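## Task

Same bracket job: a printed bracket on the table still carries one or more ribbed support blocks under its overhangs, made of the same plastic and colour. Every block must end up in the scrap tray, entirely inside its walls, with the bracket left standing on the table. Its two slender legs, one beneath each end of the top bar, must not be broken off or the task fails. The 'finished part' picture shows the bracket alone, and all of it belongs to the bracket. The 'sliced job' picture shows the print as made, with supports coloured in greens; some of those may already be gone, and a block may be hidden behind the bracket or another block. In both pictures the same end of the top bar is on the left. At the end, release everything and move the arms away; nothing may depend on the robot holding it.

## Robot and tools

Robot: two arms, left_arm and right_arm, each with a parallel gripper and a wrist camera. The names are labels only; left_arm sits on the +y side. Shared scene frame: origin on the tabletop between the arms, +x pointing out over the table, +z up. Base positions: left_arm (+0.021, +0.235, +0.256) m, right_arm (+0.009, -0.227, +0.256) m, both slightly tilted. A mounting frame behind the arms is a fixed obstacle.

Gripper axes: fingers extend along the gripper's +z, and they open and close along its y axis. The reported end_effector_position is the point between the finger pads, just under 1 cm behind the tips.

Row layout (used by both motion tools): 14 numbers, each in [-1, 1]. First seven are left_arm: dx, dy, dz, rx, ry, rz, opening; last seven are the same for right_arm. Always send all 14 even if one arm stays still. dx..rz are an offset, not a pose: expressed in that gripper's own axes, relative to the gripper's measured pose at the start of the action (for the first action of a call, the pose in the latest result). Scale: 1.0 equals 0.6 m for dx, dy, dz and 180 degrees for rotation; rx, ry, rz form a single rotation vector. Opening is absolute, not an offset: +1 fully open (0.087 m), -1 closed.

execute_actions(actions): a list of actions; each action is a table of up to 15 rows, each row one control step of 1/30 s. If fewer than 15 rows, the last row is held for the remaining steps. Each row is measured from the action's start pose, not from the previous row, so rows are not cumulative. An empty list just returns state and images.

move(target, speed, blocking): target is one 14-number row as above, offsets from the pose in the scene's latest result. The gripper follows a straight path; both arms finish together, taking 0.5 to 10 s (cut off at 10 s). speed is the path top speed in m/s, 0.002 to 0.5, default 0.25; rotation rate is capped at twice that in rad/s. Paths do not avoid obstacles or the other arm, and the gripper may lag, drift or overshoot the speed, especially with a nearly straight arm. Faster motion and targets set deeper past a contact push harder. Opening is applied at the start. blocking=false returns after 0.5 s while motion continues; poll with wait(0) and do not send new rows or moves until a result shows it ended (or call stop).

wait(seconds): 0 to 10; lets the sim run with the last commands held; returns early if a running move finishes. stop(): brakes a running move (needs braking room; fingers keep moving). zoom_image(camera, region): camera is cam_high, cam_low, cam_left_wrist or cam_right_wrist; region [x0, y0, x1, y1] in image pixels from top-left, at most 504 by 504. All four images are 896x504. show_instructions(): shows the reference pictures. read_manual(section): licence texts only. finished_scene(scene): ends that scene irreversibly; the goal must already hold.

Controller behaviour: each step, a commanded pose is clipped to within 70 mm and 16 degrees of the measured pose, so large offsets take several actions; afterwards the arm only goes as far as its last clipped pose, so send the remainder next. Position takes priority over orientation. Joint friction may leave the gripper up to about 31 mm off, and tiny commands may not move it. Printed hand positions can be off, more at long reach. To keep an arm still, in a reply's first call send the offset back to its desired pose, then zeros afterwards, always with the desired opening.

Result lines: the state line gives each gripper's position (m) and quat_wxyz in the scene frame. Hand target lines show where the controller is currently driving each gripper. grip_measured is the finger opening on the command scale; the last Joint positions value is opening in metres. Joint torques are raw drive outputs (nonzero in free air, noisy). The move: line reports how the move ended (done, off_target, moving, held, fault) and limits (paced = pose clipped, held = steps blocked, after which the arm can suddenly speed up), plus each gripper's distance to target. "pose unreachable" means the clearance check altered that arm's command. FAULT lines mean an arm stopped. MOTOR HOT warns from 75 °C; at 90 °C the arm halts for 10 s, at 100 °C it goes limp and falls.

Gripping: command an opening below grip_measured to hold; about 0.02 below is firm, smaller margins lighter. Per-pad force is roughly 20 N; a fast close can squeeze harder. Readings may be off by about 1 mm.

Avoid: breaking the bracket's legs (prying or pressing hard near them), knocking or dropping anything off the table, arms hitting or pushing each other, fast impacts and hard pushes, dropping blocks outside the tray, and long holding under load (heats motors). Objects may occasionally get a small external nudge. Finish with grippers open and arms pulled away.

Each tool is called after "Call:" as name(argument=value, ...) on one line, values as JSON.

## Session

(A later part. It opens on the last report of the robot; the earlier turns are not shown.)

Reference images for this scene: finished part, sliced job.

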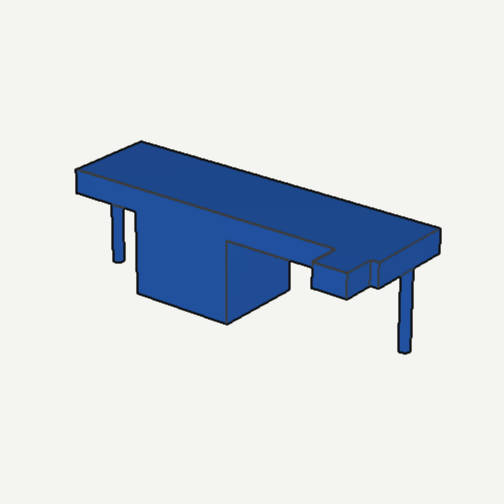

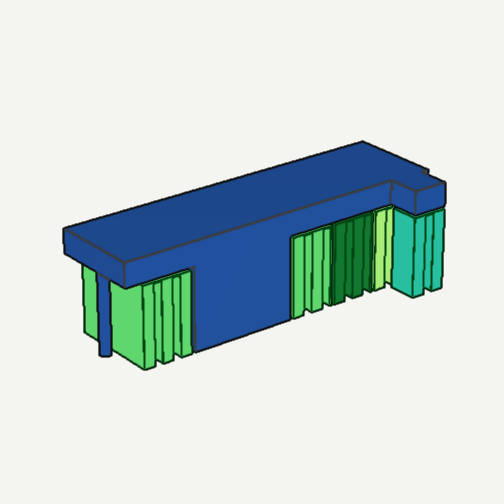

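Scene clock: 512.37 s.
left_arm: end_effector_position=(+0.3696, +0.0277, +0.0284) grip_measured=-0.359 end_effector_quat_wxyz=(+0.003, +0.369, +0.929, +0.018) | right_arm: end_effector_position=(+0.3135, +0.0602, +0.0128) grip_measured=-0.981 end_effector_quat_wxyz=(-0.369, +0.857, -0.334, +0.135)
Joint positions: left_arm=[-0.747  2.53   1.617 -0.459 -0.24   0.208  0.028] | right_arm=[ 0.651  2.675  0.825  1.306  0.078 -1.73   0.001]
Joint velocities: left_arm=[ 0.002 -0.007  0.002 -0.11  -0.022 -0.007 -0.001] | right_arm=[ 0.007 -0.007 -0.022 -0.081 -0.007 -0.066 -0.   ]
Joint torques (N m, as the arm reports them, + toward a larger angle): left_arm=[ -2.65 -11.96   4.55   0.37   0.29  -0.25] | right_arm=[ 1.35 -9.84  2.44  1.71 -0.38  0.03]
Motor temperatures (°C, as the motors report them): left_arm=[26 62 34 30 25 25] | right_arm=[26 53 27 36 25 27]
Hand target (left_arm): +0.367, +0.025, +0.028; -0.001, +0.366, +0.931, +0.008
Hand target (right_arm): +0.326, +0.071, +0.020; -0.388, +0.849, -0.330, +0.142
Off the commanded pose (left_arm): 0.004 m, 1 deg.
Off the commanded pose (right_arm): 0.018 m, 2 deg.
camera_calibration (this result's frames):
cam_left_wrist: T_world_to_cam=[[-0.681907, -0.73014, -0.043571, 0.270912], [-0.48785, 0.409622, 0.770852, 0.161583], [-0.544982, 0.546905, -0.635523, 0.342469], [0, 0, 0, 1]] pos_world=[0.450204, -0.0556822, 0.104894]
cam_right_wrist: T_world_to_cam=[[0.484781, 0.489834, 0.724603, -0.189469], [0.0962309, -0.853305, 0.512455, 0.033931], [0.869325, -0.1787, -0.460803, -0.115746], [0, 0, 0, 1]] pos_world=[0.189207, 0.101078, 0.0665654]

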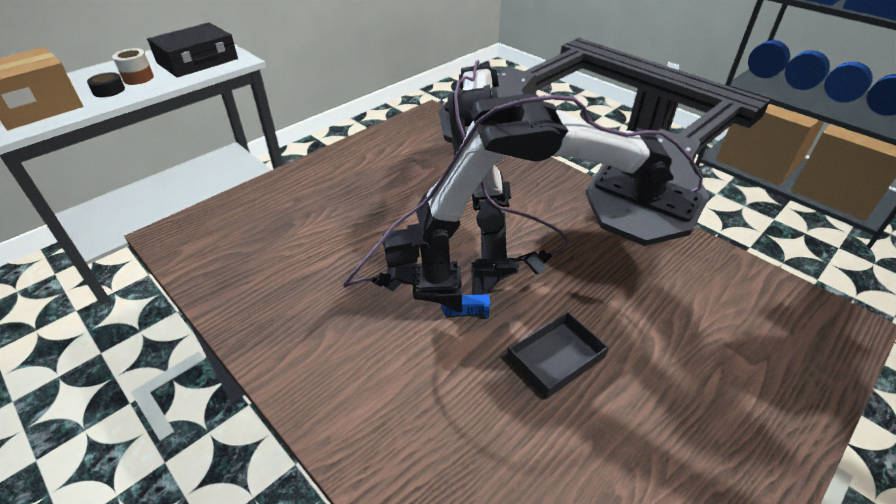

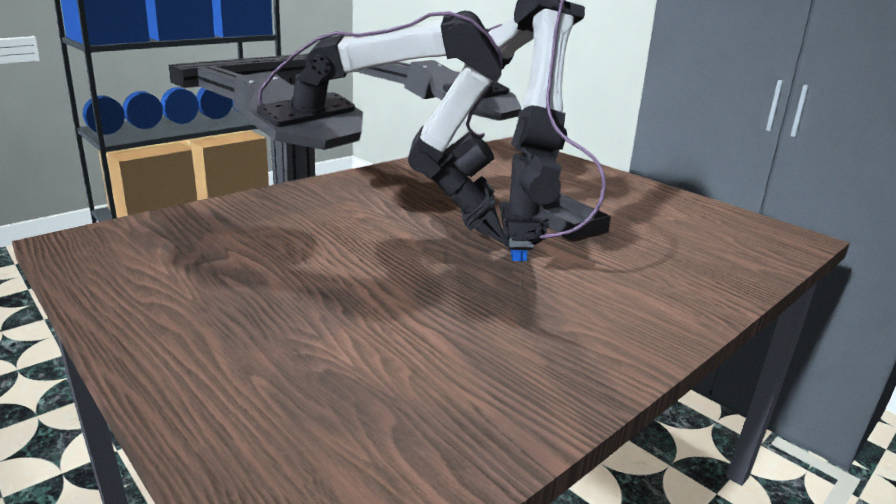

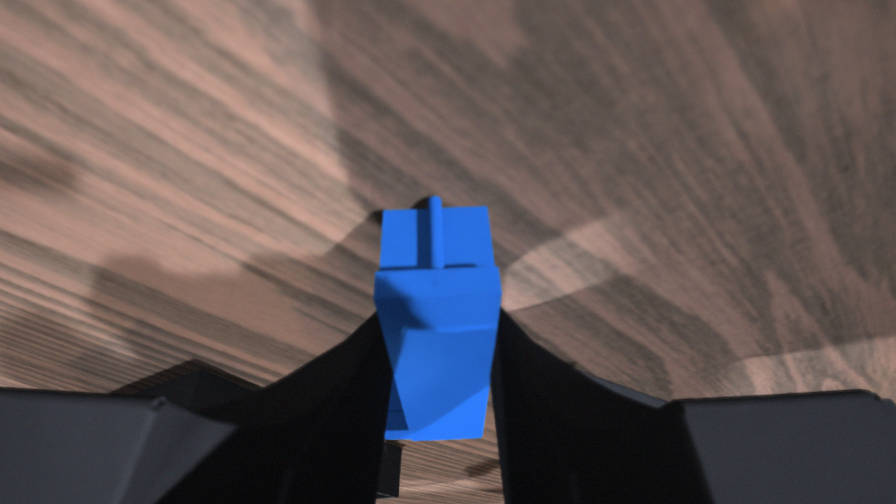

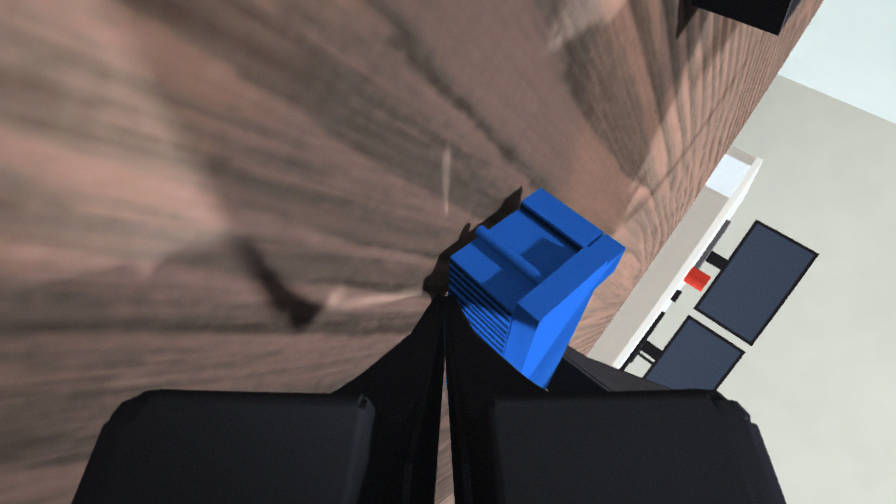

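Call:
move(target=[0,0,0,0,0,0,-0.40, 0.182,-0.015,-0.343,-0.317,0.011,0.673,-1], speed=0.35)

Scene clock: 636.07 s.
left_arm: end_effector_position=(+0.3702, +0.0280, +0.0284) grip_measured=-0.359 end_effector_quat_wxyz=(+0.004, +0.369, +0.929, +0.020) | right_arm: end_effector_position=(+0.3227, +0.0008, +0.0800) grip_measured=-0.981 end_effector_quat_wxyz=(-0.271, +0.712, -0.646, -0.048)
Joint positions: left_arm=[-0.747  2.53   1.617 -0.458 -0.244  0.209  0.028] | right_arm=[ 0.489  2.067  0.726  0.527 -0.074 -1.066  0.001]
Joint velocities: left_arm=[ 0.002 -0.002 -0.007 -0.168 -0.051 -0.037  0.   ] | right_arm=[-0.012 -0.017  0.002  0.051  0.066  0.022  0.001]
Joint torques (N m, as the arm reports them, + toward a larger angle): left_arm=[ -2.56 -12.05   4.51   0.38   0.08  -0.17] | right_arm=[-0.06 -9.65  1.27  1.15 -0.34  0.14]
Motor temperatures (°C, as the motors report them): left_arm=[26 69 33 28 25 25] | right_arm=[26 54 27 38 25 27]
Hand target (left_arm): +0.370, +0.028, +0.028; +0.003, +0.369, +0.929, +0.018
Hand target (right_arm): +0.317, -0.007, +0.078; -0.260, +0.710, -0.653, -0.052
Off the commanded pose (left_arm): 0.001 m, 0 deg.
Off the commanded pose (right_arm): 0.147 m, 88 deg; position and orientation clipped at the last step of the last action.
move: held (right_arm); limits=paced,held; held on 69 of 111 steps (right_arm), including the last (right_arm)
pose unreachable (right arm): on one or more control steps of this call, first in action 0 (counted from 0), this arm could not follow its commanded pose, so it was not sent that pose on those steps. On the call's last step it was still not sent that pose. It may still have moved: this result reports where it is.
cause: the commanded pose would bring a part of the arm too close to another arm (this arm's wrist (the part past joint 4) and the other arm's wrist (the part past joint 4)).
camera_calibration (this result's frames):
cam_left_wrist: T_world_to_cam=[[-0.68217, -0.729672, -0.0471508, 0.271765], [-0.489729, 0.408059, 0.770489, 0.162446], [-0.542964, 0.548696, -0.635707, 0.341781], [0, 0, 0, 1]] pos_world=[0.450519, -0.0555217, 0.104924]
cam_right_wrist: T_world_to_cam=[[0.947809, -0.0000316891, 0.318838, -0.330109], [-0.12887, -0.914715, 0.383001, 0.0310395], [0.291634, -0.404101, -0.866979, 0.115705], [0, 0, 0, 1]] pos_world=[0.283137, 0.0751382, 0.193677]

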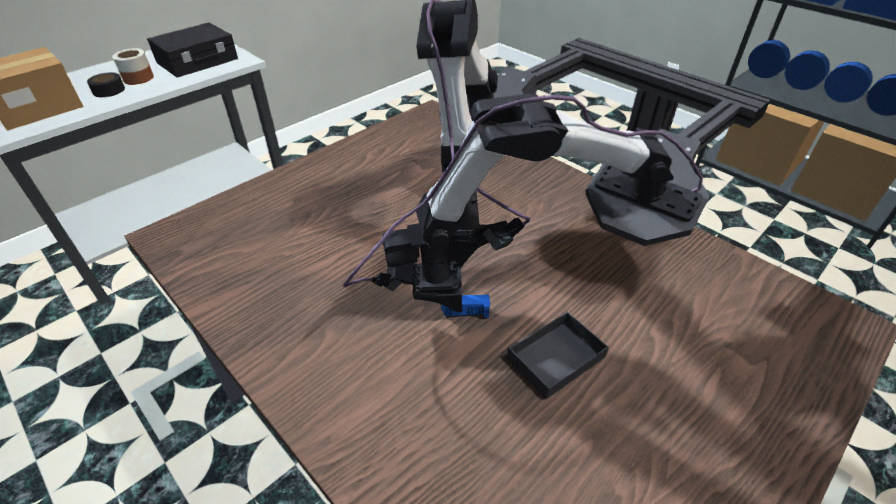

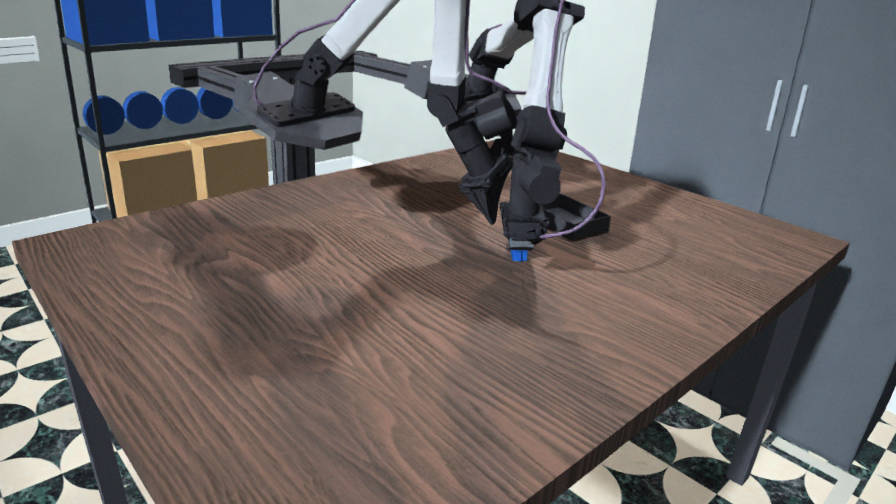

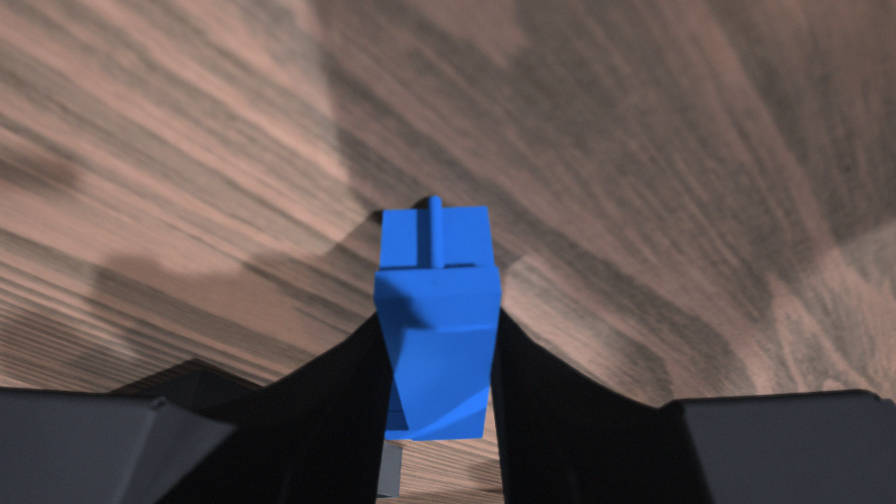

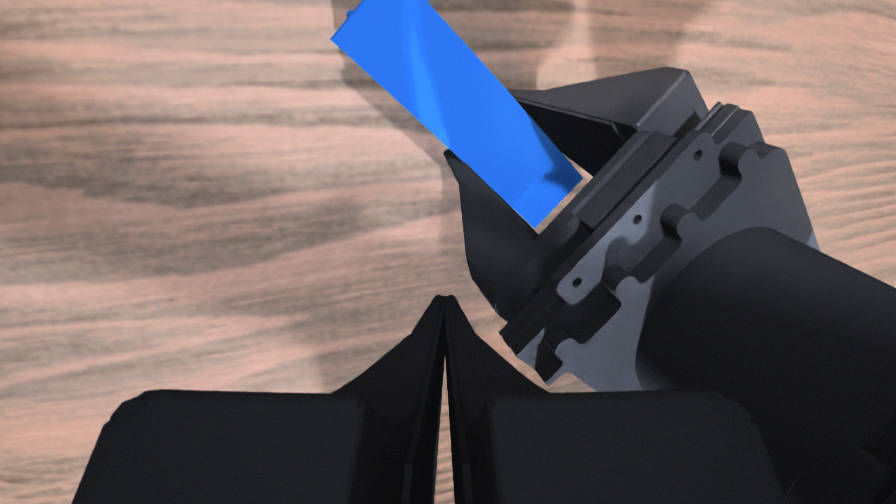

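Call:
move(target=[0,0,0,0,0,0,-0.40, 0.135,0.077,-0.174,0,0,0,-1], speed=0.25)

Scene clock: 642.83 s.
left_arm: end_effector_position=(+0.3702, +0.0280, +0.0284) grip_measured=-0.359 end_effector_quat_wxyz=(+0.004, +0.369, +0.929, +0.020) | right_arm: end_effector_position=(+0.2715, -0.1146, +0.1196) grip_measured=-0.981 end_effector_quat_wxyz=(-0.279, +0.711, -0.644, -0.045)
Joint positions: left_arm=[-0.747  2.53   1.617 -0.458 -0.244  0.209  0.028] | right_arm=[ 0.199  1.708  0.276  0.598 -0.272 -1.283  0.001]
Joint velocities: left_arm=[-0.022  0.002  0.007 -0.037 -0.051 -0.066 -0.001] | right_arm=[-0.012  0.002 -0.017  0.051 -0.081 -0.007 -0.001]
Joint torques (N m, as the arm reports them, + toward a larger angle): left_arm=[ -2.64 -12.03   4.47   0.38   0.03  -0.16] | right_arm=[-1.08 -6.81  0.18  1.03 -0.45 -0.03]
Motor temperatures (°C, as the motors report them): left_arm=[26 69 33 28 25 25] | right_arm=[26 54 27 37 25 27]
Hand target (left_arm): +0.370, +0.028, +0.028; +0.004, +0.369, +0.929, +0.020
Hand target (right_arm): +0.264, -0.120, +0.118; -0.271, +0.712, -0.646, -0.048
Off the commanded pose (left_arm): 0.000 m, 0 deg.
Off the commanded pose (right_arm): 0.010 m, 1 deg.
move: done; limits=held; held on 2 of 36 steps (right_arm)
pose unreachable (right arm): on one or more control steps of this call, first in action 0 (counted from 0), this arm could not follow its commanded pose, so it was not sent that pose on those steps. It may still have moved: this result reports where it is.
cause: the commanded pose would bring a part of the arm too close to another arm (this arm's wrist (the part past joint 4) and the other arm's forearm (the part past joint 3)).
camera_calibration (this result's frames):
cam_left_wrist: T_world_to_cam=[[-0.68217, -0.729672, -0.0471508, 0.271765], [-0.489729, 0.408059, 0.770489, 0.162446], [-0.542964, 0.548696, -0.635707, 0.341781], [0, 0, 0, 1]] pos_world=[0.450519, -0.0555217, 0.104924]
cam_right_wrist: T_world_to_cam=[[0.94273, -0.00361879, 0.333538, -0.294957], [-0.135916, -0.917331, 0.374208, -0.0936561], [0.30461, -0.39811, -0.865287, 0.115278], [0, 0, 0, 1]] pos_world=[0.23022, -0.0410878, 0.233174]

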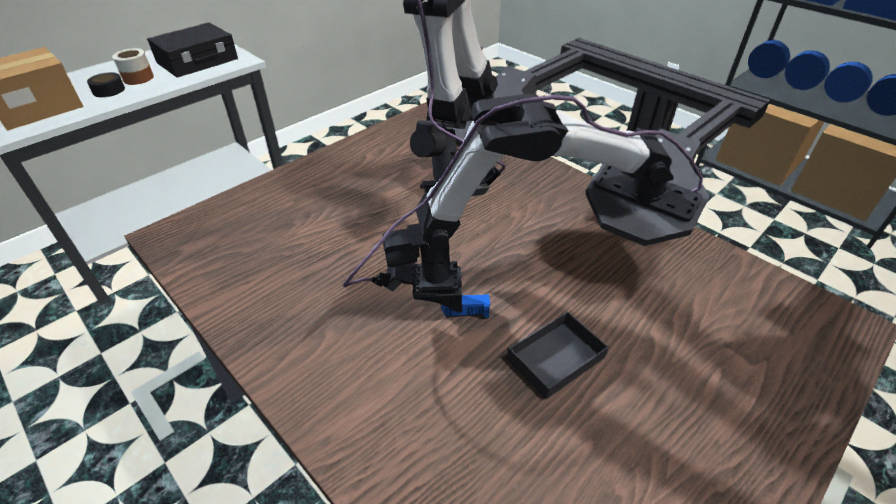

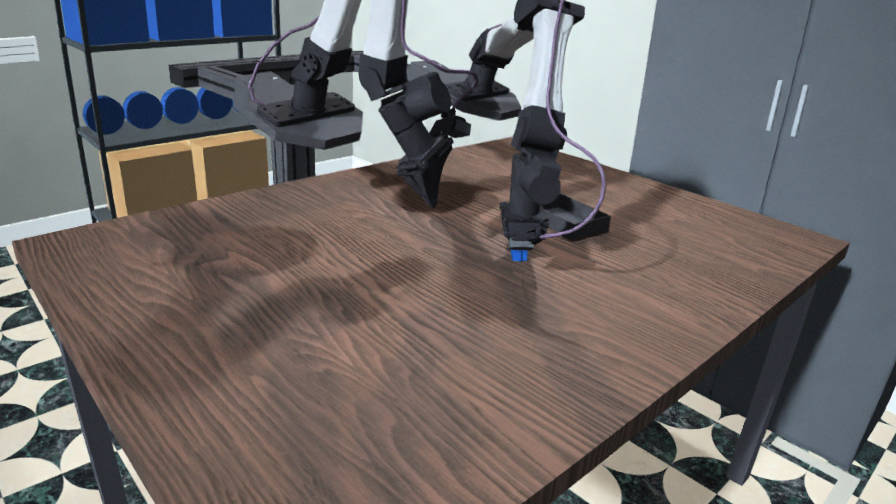

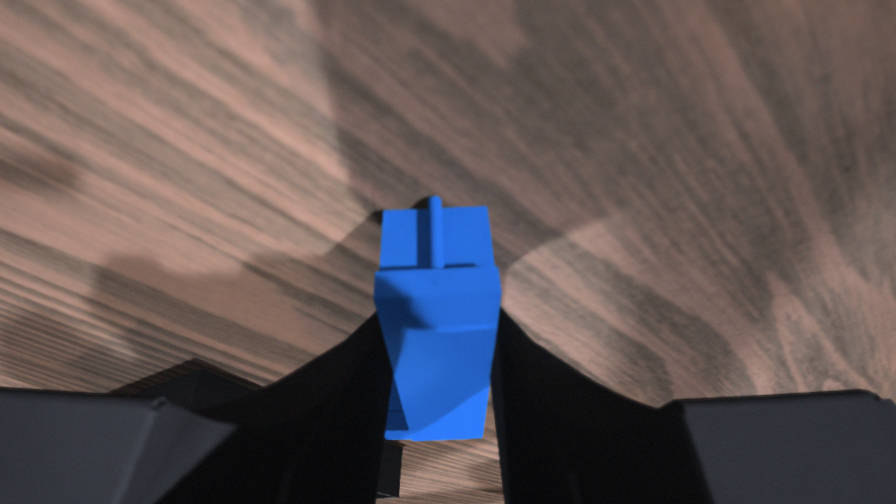

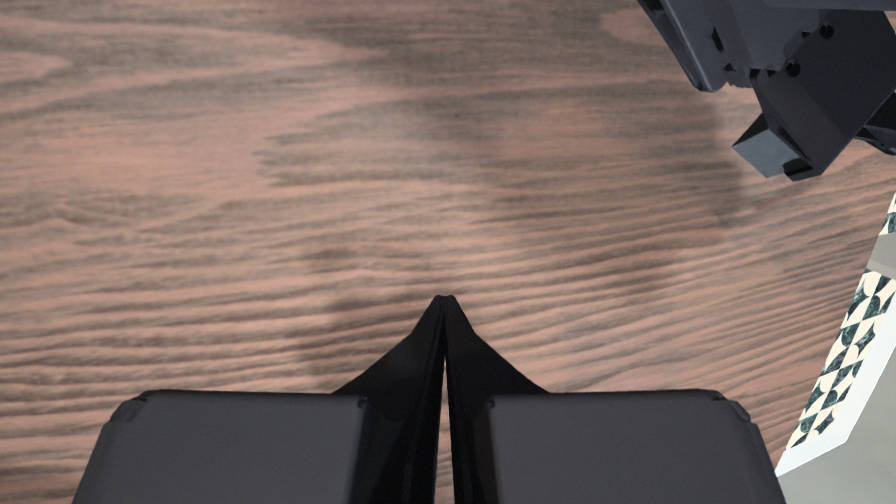

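Call:
move(target=[0.074,-0.019,-0.167,0.048,-0.247,0.116,-0.40, 0,0,0,0,0,0,-1], speed=0.2)

Scene clock: 649.87 s.
left_arm: end_effector_position=(+0.3330, +0.0428, +0.1288) grip_measured=-0.359 end_effector_quat_wxyz=(+0.317, +0.507, +0.778, -0.191) | right_arm: end_effector_position=(+0.2714, -0.1143, +0.1196) grip_measured=-0.981 end_effector_quat_wxyz=(-0.279, +0.712, -0.643, -0.045)
Joint positions: left_arm=[-0.607  1.885  0.589  0.531  0.321  0.702  0.028] | right_arm=[ 0.199  1.708  0.276  0.598 -0.274 -1.285  0.001]
Joint velocities: left_arm=[-0.002 -0.022 -0.002  0.066  0.051 -0.007 -0.   ] | right_arm=[ 0.002 -0.012  0.002 -0.007  0.022 -0.037  0.001]
Joint torques (N m, as the arm reports them, + toward a larger angle): left_arm=[ 0.02 -8.39  1.07  1.48  0.42 -0.08] | right_arm=[-0.03 -5.88  1.86  1.18 -0.33  0.06]
Motor temperatures (°C, as the motors report them): left_arm=[26 69 33 28 25 25] | right_arm=[26 53 27 37 25 27]
Hand target (left_arm): +0.331, +0.048, +0.130; +0.320, +0.506, +0.778, -0.190
Hand target (right_arm): +0.272, -0.115, +0.120; -0.279, +0.711, -0.644, -0.044
Off the commanded pose (left_arm): 0.007 m, 1 deg.
Off the commanded pose (right_arm): 0.000 m, 0 deg.
move: done
camera_calibration (this result's frames):
cam_left_wrist: T_world_to_cam=[[-0.906907, -0.420462, -0.0270577, 0.320945], [-0.420613, 0.899742, 0.116405, 0.101107], [-0.0245989, 0.116949, -0.992833, 0.269167], [0, 0, 0, 1]] pos_world=[0.340215, 0.0124965, 0.264153]
cam_right_wrist: T_world_to_cam=[[0.942737, -0.00159637, 0.333532, -0.294612], [-0.13364, -0.918017, 0.373344, -0.0940074], [0.305592, -0.396539, -0.865662, 0.115416], [0, 0, 0, 1]] pos_world=[0.229908, -0.0410038, 0.233271]

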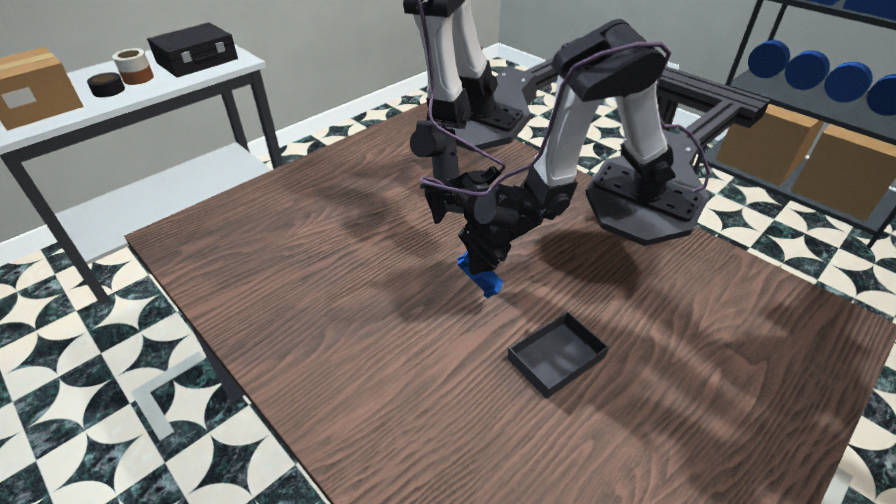

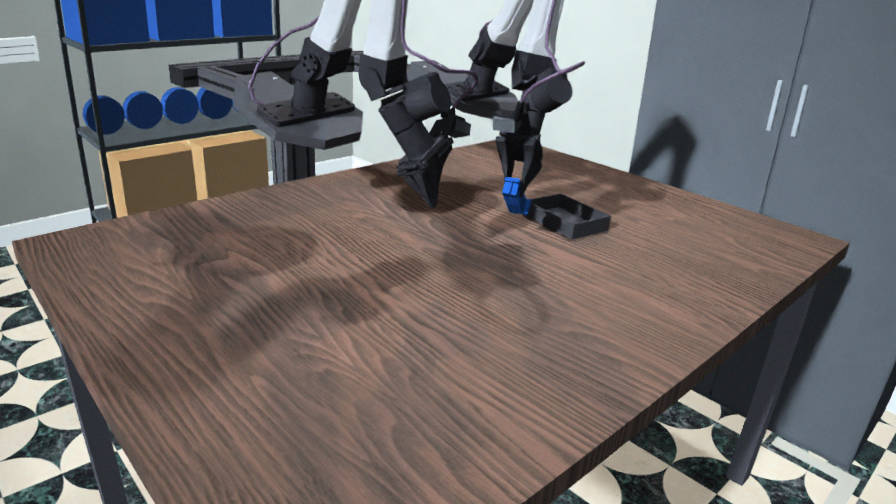

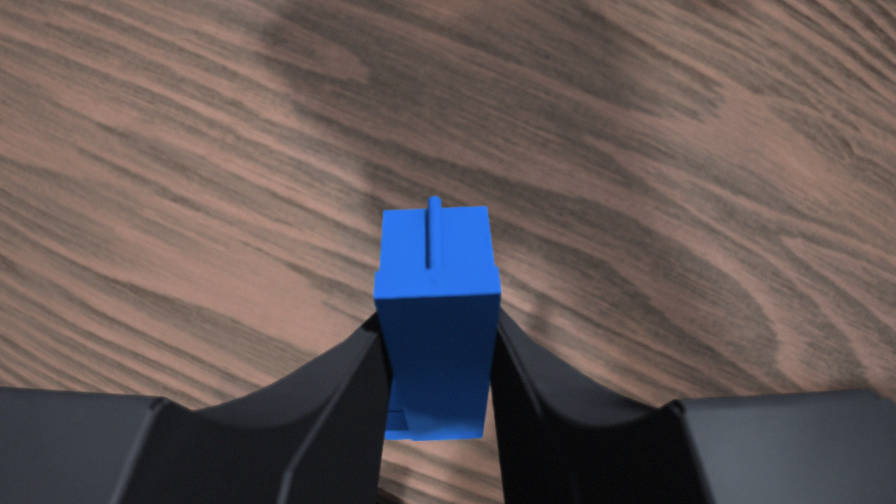

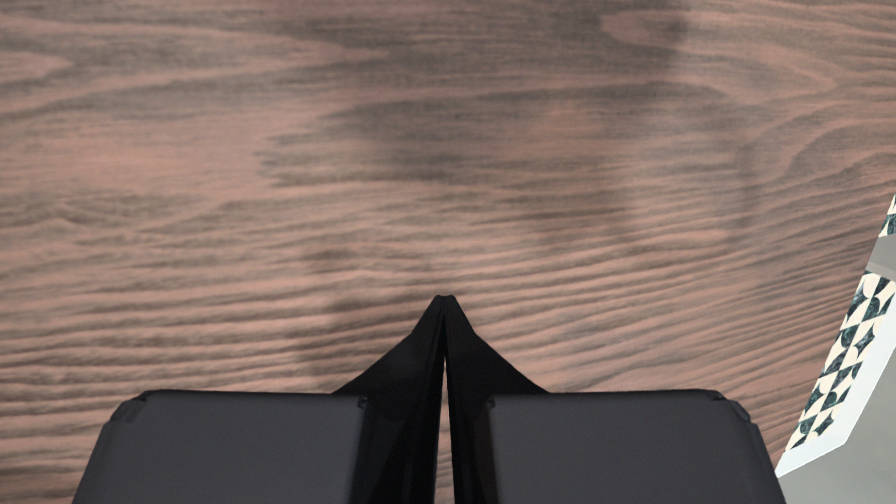

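Call:
move(target=[0,0,0,0,0,0,-0.40, 0.059,-0.047,-0.070,-0.167,-0.121,0,0.2], speed=0.35)

Scene clock: 672.07 s.
left_arm: end_effector_position=(+0.3333, +0.0425, +0.1290) grip_measured=-0.359 end_effector_quat_wxyz=(+0.318, +0.508, +0.778, -0.191) | right_arm: end_effector_position=(+0.2878, -0.1613, +0.1535) grip_measured=+0.200 end_effector_quat_wxyz=(-0.191, +0.732, -0.565, -0.330)
Joint positions: left_arm=[-0.607  1.885  0.589  0.532  0.322  0.702  0.028] | right_arm=[-0.226  1.894  1.002 -0.827 -0.726 -2.069  0.052]
Joint velocities: left_arm=[-0.007  0.002 -0.007  0.007 -0.037  0.022  0.   ] | right_arm=[-0.002 -0.002 -0.017 -0.081 -0.007  0.007 -0.   ]
Joint torques (N m, as the arm reports them, + toward a larger angle): left_arm=[-1.14 -7.4   3.22  1.35  0.34 -0.19] | right_arm=[-0.89 -7.46  5.27 -0.63 -0.38 -0.05]
Motor temperatures (°C, as the motors report them): left_arm=[26 63 32 30 25 25] | right_arm=[26 49 27 36 25 27]
Hand target (left_arm): +0.333, +0.043, +0.129; +0.317, +0.507, +0.778, -0.190
Hand target (right_arm): +0.291, -0.163, +0.151; -0.186, +0.735, -0.563, -0.328
Off the commanded pose (left_arm): 0.000 m, 0 deg.
Off the commanded pose (right_arm): 0.006 m, 3 deg.
joint sent to its limit (right arm) — the command would take joint 6 (wrist roll) past its lower limit, so that joint was sent only as far as its limit.
move: off_target (right_arm)
camera_calibration (this result's frames):
cam_left_wrist: T_world_to_cam=[[-0.907136, -0.419927, -0.027679, 0.321196], [-0.420199, 0.900169, 0.114581, 0.101509], [-0.0231998, 0.115571, -0.993028, 0.26905], [0, 0, 0, 1]] pos_world=[0.340264, 0.0124097, 0.264433]
cam_right_wrist: T_world_to_cam=[[0.956721, 0.271672, -0.104302, -0.214249], [0.282156, -0.953715, 0.104001, -0.231705], [-0.0712206, -0.128929, -0.989093, 0.29171], [0, 0, 0, 1]] pos_world=[0.291129, -0.125165, 0.290279]

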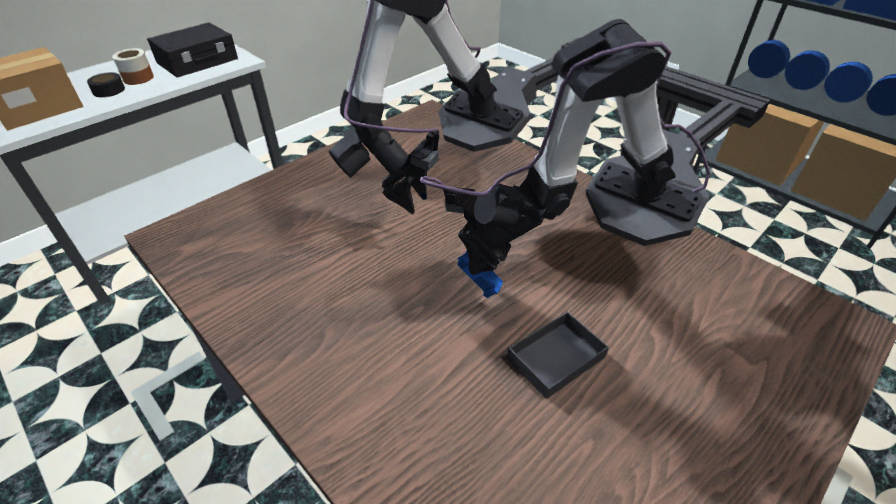

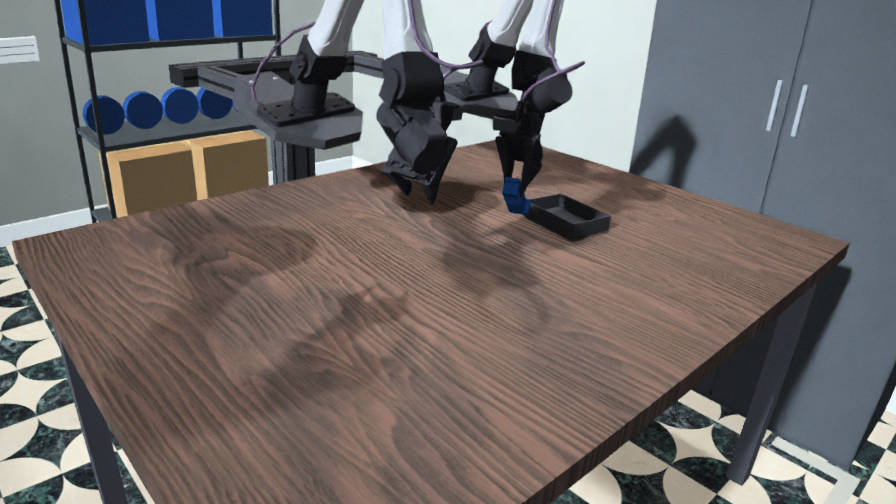

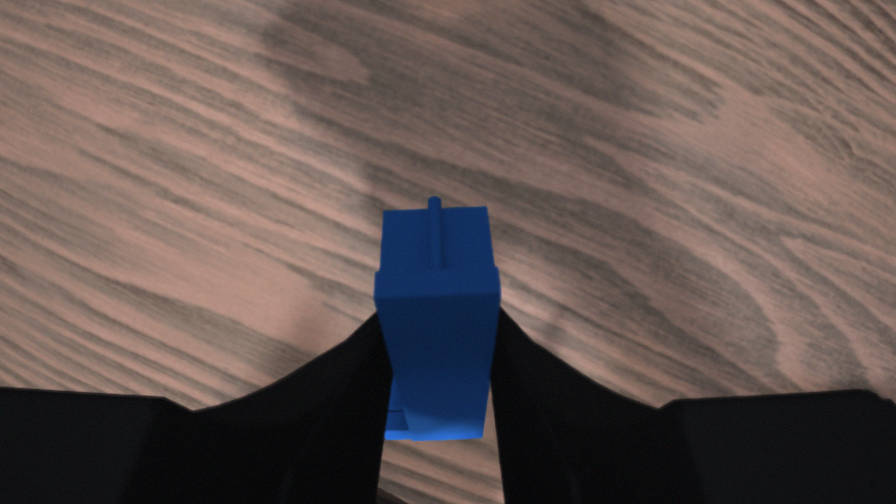

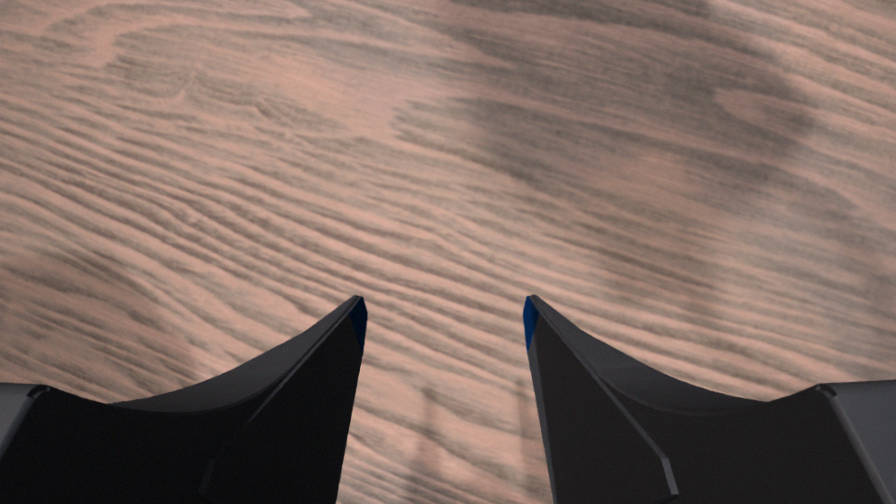

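Call:
move(target=[0,0,0,0,0,0,-0.40, -0.080,-0.094,0.028,0,0,0.93,0.2], speed=0.45)

Scene clock: 685.93 s.
left_arm: end_effector_position=(+0.3333, +0.0425, +0.1290) grip_measured=-0.359 end_effector_quat_wxyz=(+0.318, +0.508, +0.778, -0.191) | right_arm: end_effector_position=(+0.3354, -0.0959, +0.1733) grip_measured=+0.200 end_effector_quat_wxyz=(-0.305, +0.473, +0.794, +0.231)
Joint positions: left_arm=[-0.607  1.885  0.589  0.532  0.322  0.702  0.028] | right_arm=[-0.181  2.164  1.338 -0.855 -0.737  0.89   0.052]
Joint velocities: left_arm=[ 0.002  0.002  0.007 -0.066  0.007 -0.007 -0.   ] | right_arm=[ 0.007  0.002 -0.007  0.037  0.051  0.022 -0.001]
Joint torques (N m, as the arm reports them, + toward a larger angle): left_arm=[-1.15 -7.32  3.14  1.38  0.36 -0.15] | right_arm=[ -1.71 -11.57   1.82  -0.39  -0.38   0.12]
Motor temperatures (°C, as the motors report them): left_arm=[26 60 32 31 25 25] | right_arm=[26 49 28 35 26 27]
Hand target (left_arm): +0.333, +0.042, +0.129; +0.318, +0.508, +0.778, -0.191
Hand target (right_arm): +0.331, -0.099, +0.171; -0.307, +0.481, +0.789, +0.226
Off the commanded pose (left_arm): 0.000 m, 0 deg.
Off the commanded pose (right_arm): 0.008 m, 1 deg.
move: done
camera_calibration (this result's frames):
cam_left_wrist: T_world_to_cam=[[-0.907136, -0.419927, -0.027679, 0.321196], [-0.420199, 0.900169, 0.114581, 0.101509], [-0.0231998, 0.115571, -0.993028, 0.26905], [0, 0, 0, 1]] pos_world=[0.340264, 0.0124097, 0.264433]
cam_right_wrist: T_world_to_cam=[[-0.897391, -0.436847, -0.0620744, 0.271162], [-0.0149307, -0.110538, 0.99376, -0.158528], [-0.440983, 0.892718, 0.0926737, 0.357621], [0, 0, 0, 1]] pos_world=[0.398676, -0.218322, 0.141229]

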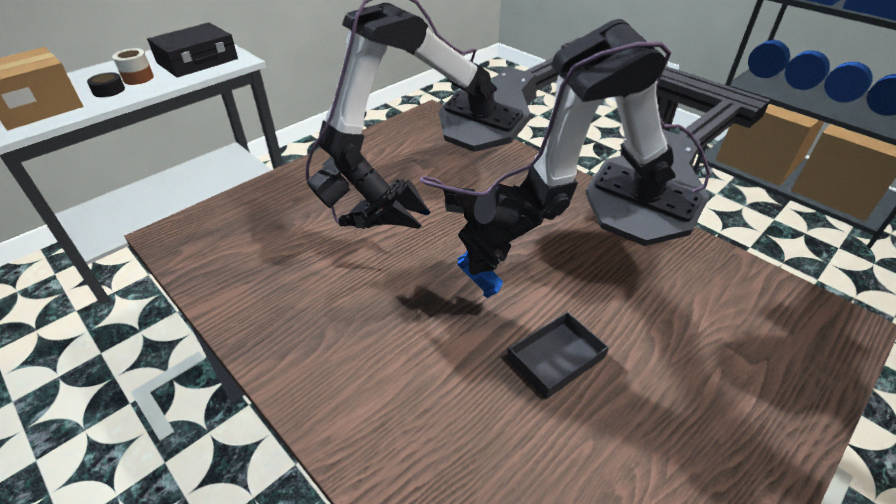

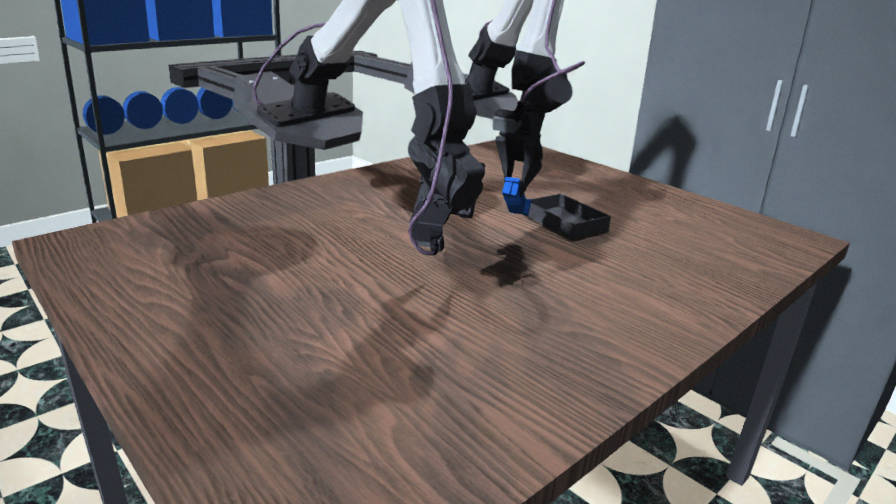

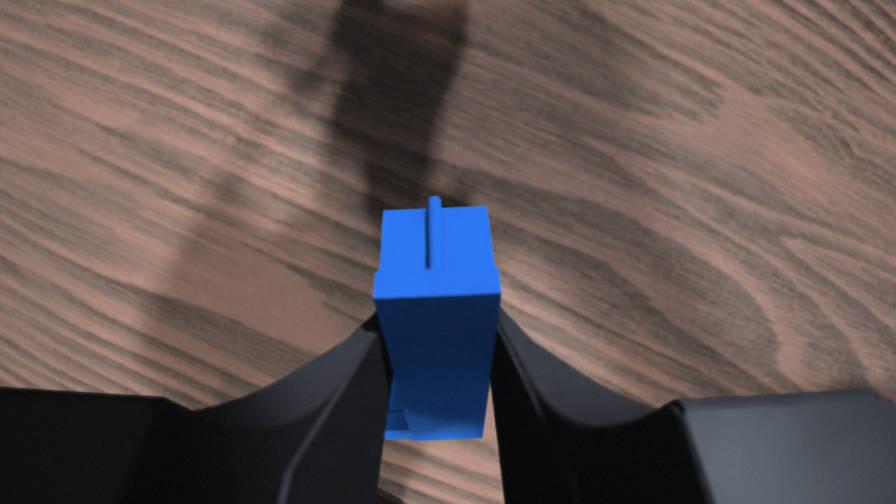

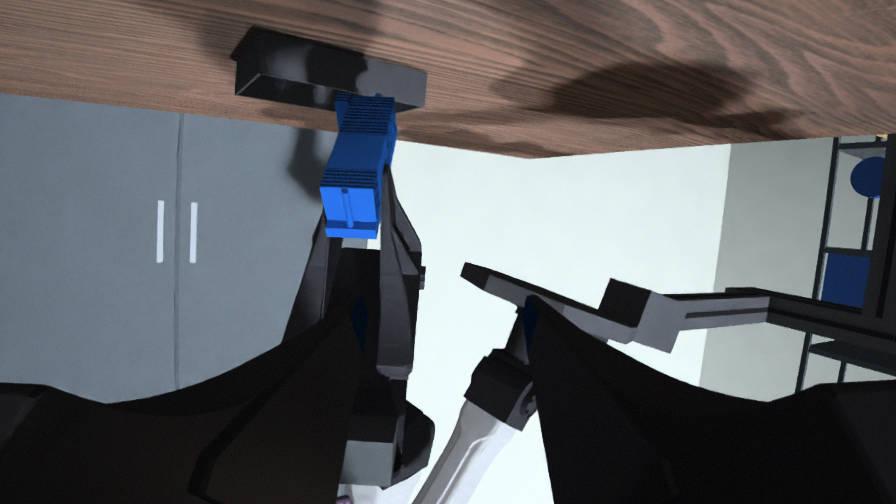

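Call:
move(target=[0,0,0,0,0,0,-0.40, 0.064,0.086,0.090,0.003,0.009,0.021,0.2], speed=0.15)

Scene clock: 698.00 s.
left_arm: end_effector_position=(+0.3333, +0.0425, +0.1290) grip_measured=-0.359 end_effector_quat_wxyz=(+0.318, +0.508, +0.778, -0.191) | right_arm: end_effector_position=(+0.3478, -0.0172, +0.1704) grip_measured=+0.200 end_effector_quat_wxyz=(-0.326, +0.493, +0.776, +0.220)
Joint positions: left_arm=[-0.607  1.885  0.589  0.532  0.322  0.702  0.028] | right_arm=[ 0.019  2.193  1.387 -0.725 -0.757  1.204  0.052]
Joint velocities: left_arm=[-0.012  0.002  0.007  0.051  0.007  0.007 -0.001] | right_arm=[-0.007 -0.017  0.002  0.022  0.066  0.081  0.   ]
Joint torques (N m, as the arm reports them, + toward a larger angle): left_arm=[-1.13 -7.35  3.21  1.36  0.36 -0.16] | right_arm=[  0.27 -10.17   5.87  -0.11  -0.56   0.09]
Motor temperatures (°C, as the motors report them): left_arm=[26 58 32 31 25 25] | right_arm=[26 52 27 34 26 27]
Hand target (left_arm): +0.333, +0.042, +0.129; +0.318, +0.508, +0.778, -0.191
Hand target (right_arm): +0.352, -0.014, +0.167; -0.326, +0.494, +0.775, +0.224
Off the commanded pose (left_arm): 0.000 m, 0 deg.
Off the commanded pose (right_arm): 0.007 m, 0 deg.
move: done
camera_calibration (this result's frames):
cam_left_wrist: T_world_to_cam=[[-0.907136, -0.419927, -0.027679, 0.321196], [-0.420199, 0.900169, 0.114581, 0.101509], [-0.0231998, 0.115571, -0.993028, 0.26905], [0, 0, 0, 1]] pos_world=[0.340264, 0.0124097, 0.264433]
cam_right_wrist: T_world_to_cam=[[-0.913684, -0.406415, -0.00295887, 0.312525], [0.0455149, -0.109553, 0.992938, -0.167583], [-0.403869, 0.907097, 0.118595, 0.275998], [0, 0, 0, 1]] pos_world=[0.404643, -0.141701, 0.134593]

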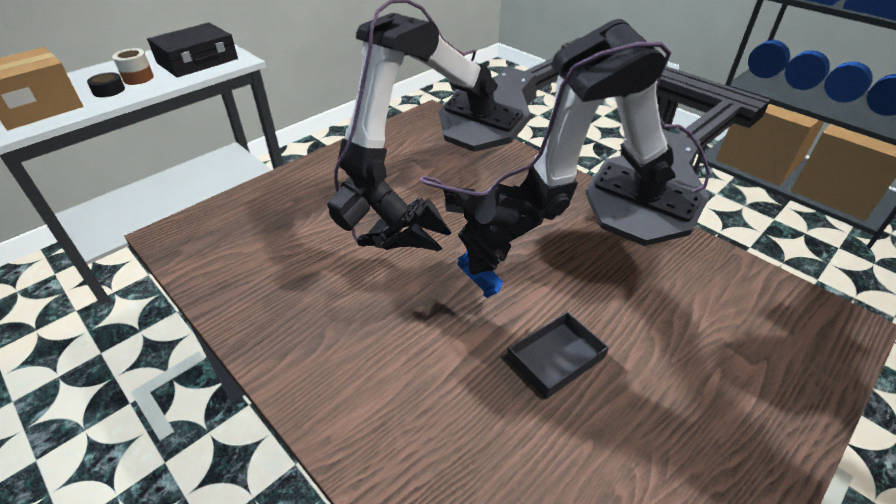

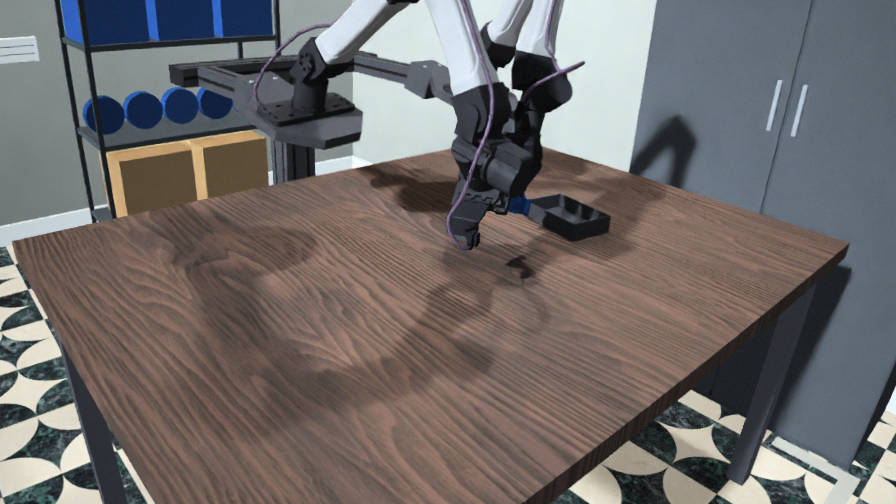

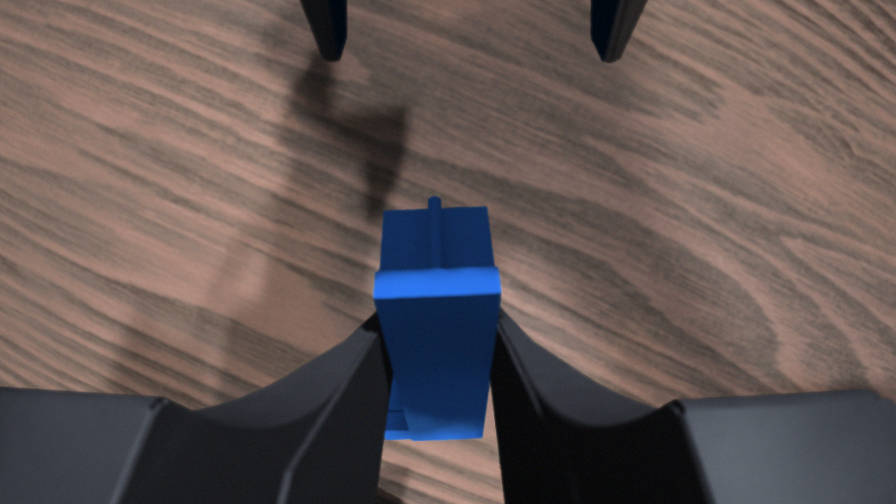

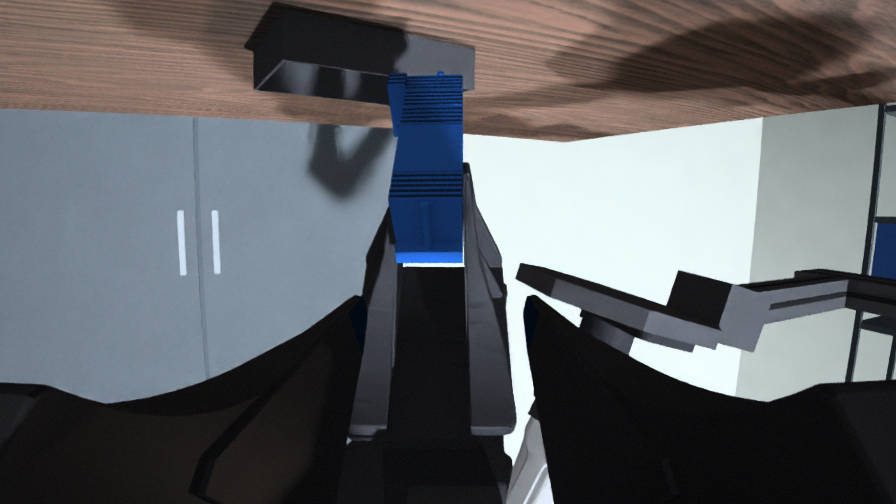

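Call:
zoom_image(camera="cam_right_wrist", region=[340, 60, 560, 320])

Region (340, 60, 560, 320) of cam_right_wrist's 896x504 image, scaled by 1.938, with more detail than that image has; it fills the left 426 columns of this view, and the rest is white.

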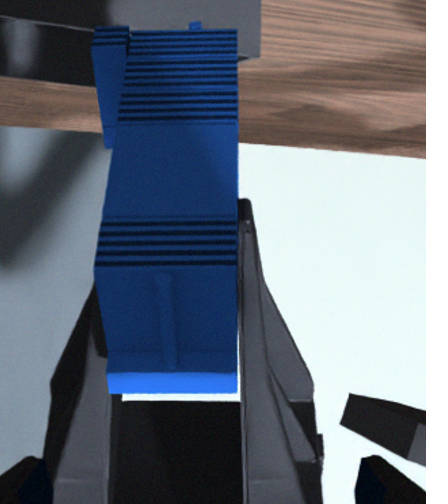

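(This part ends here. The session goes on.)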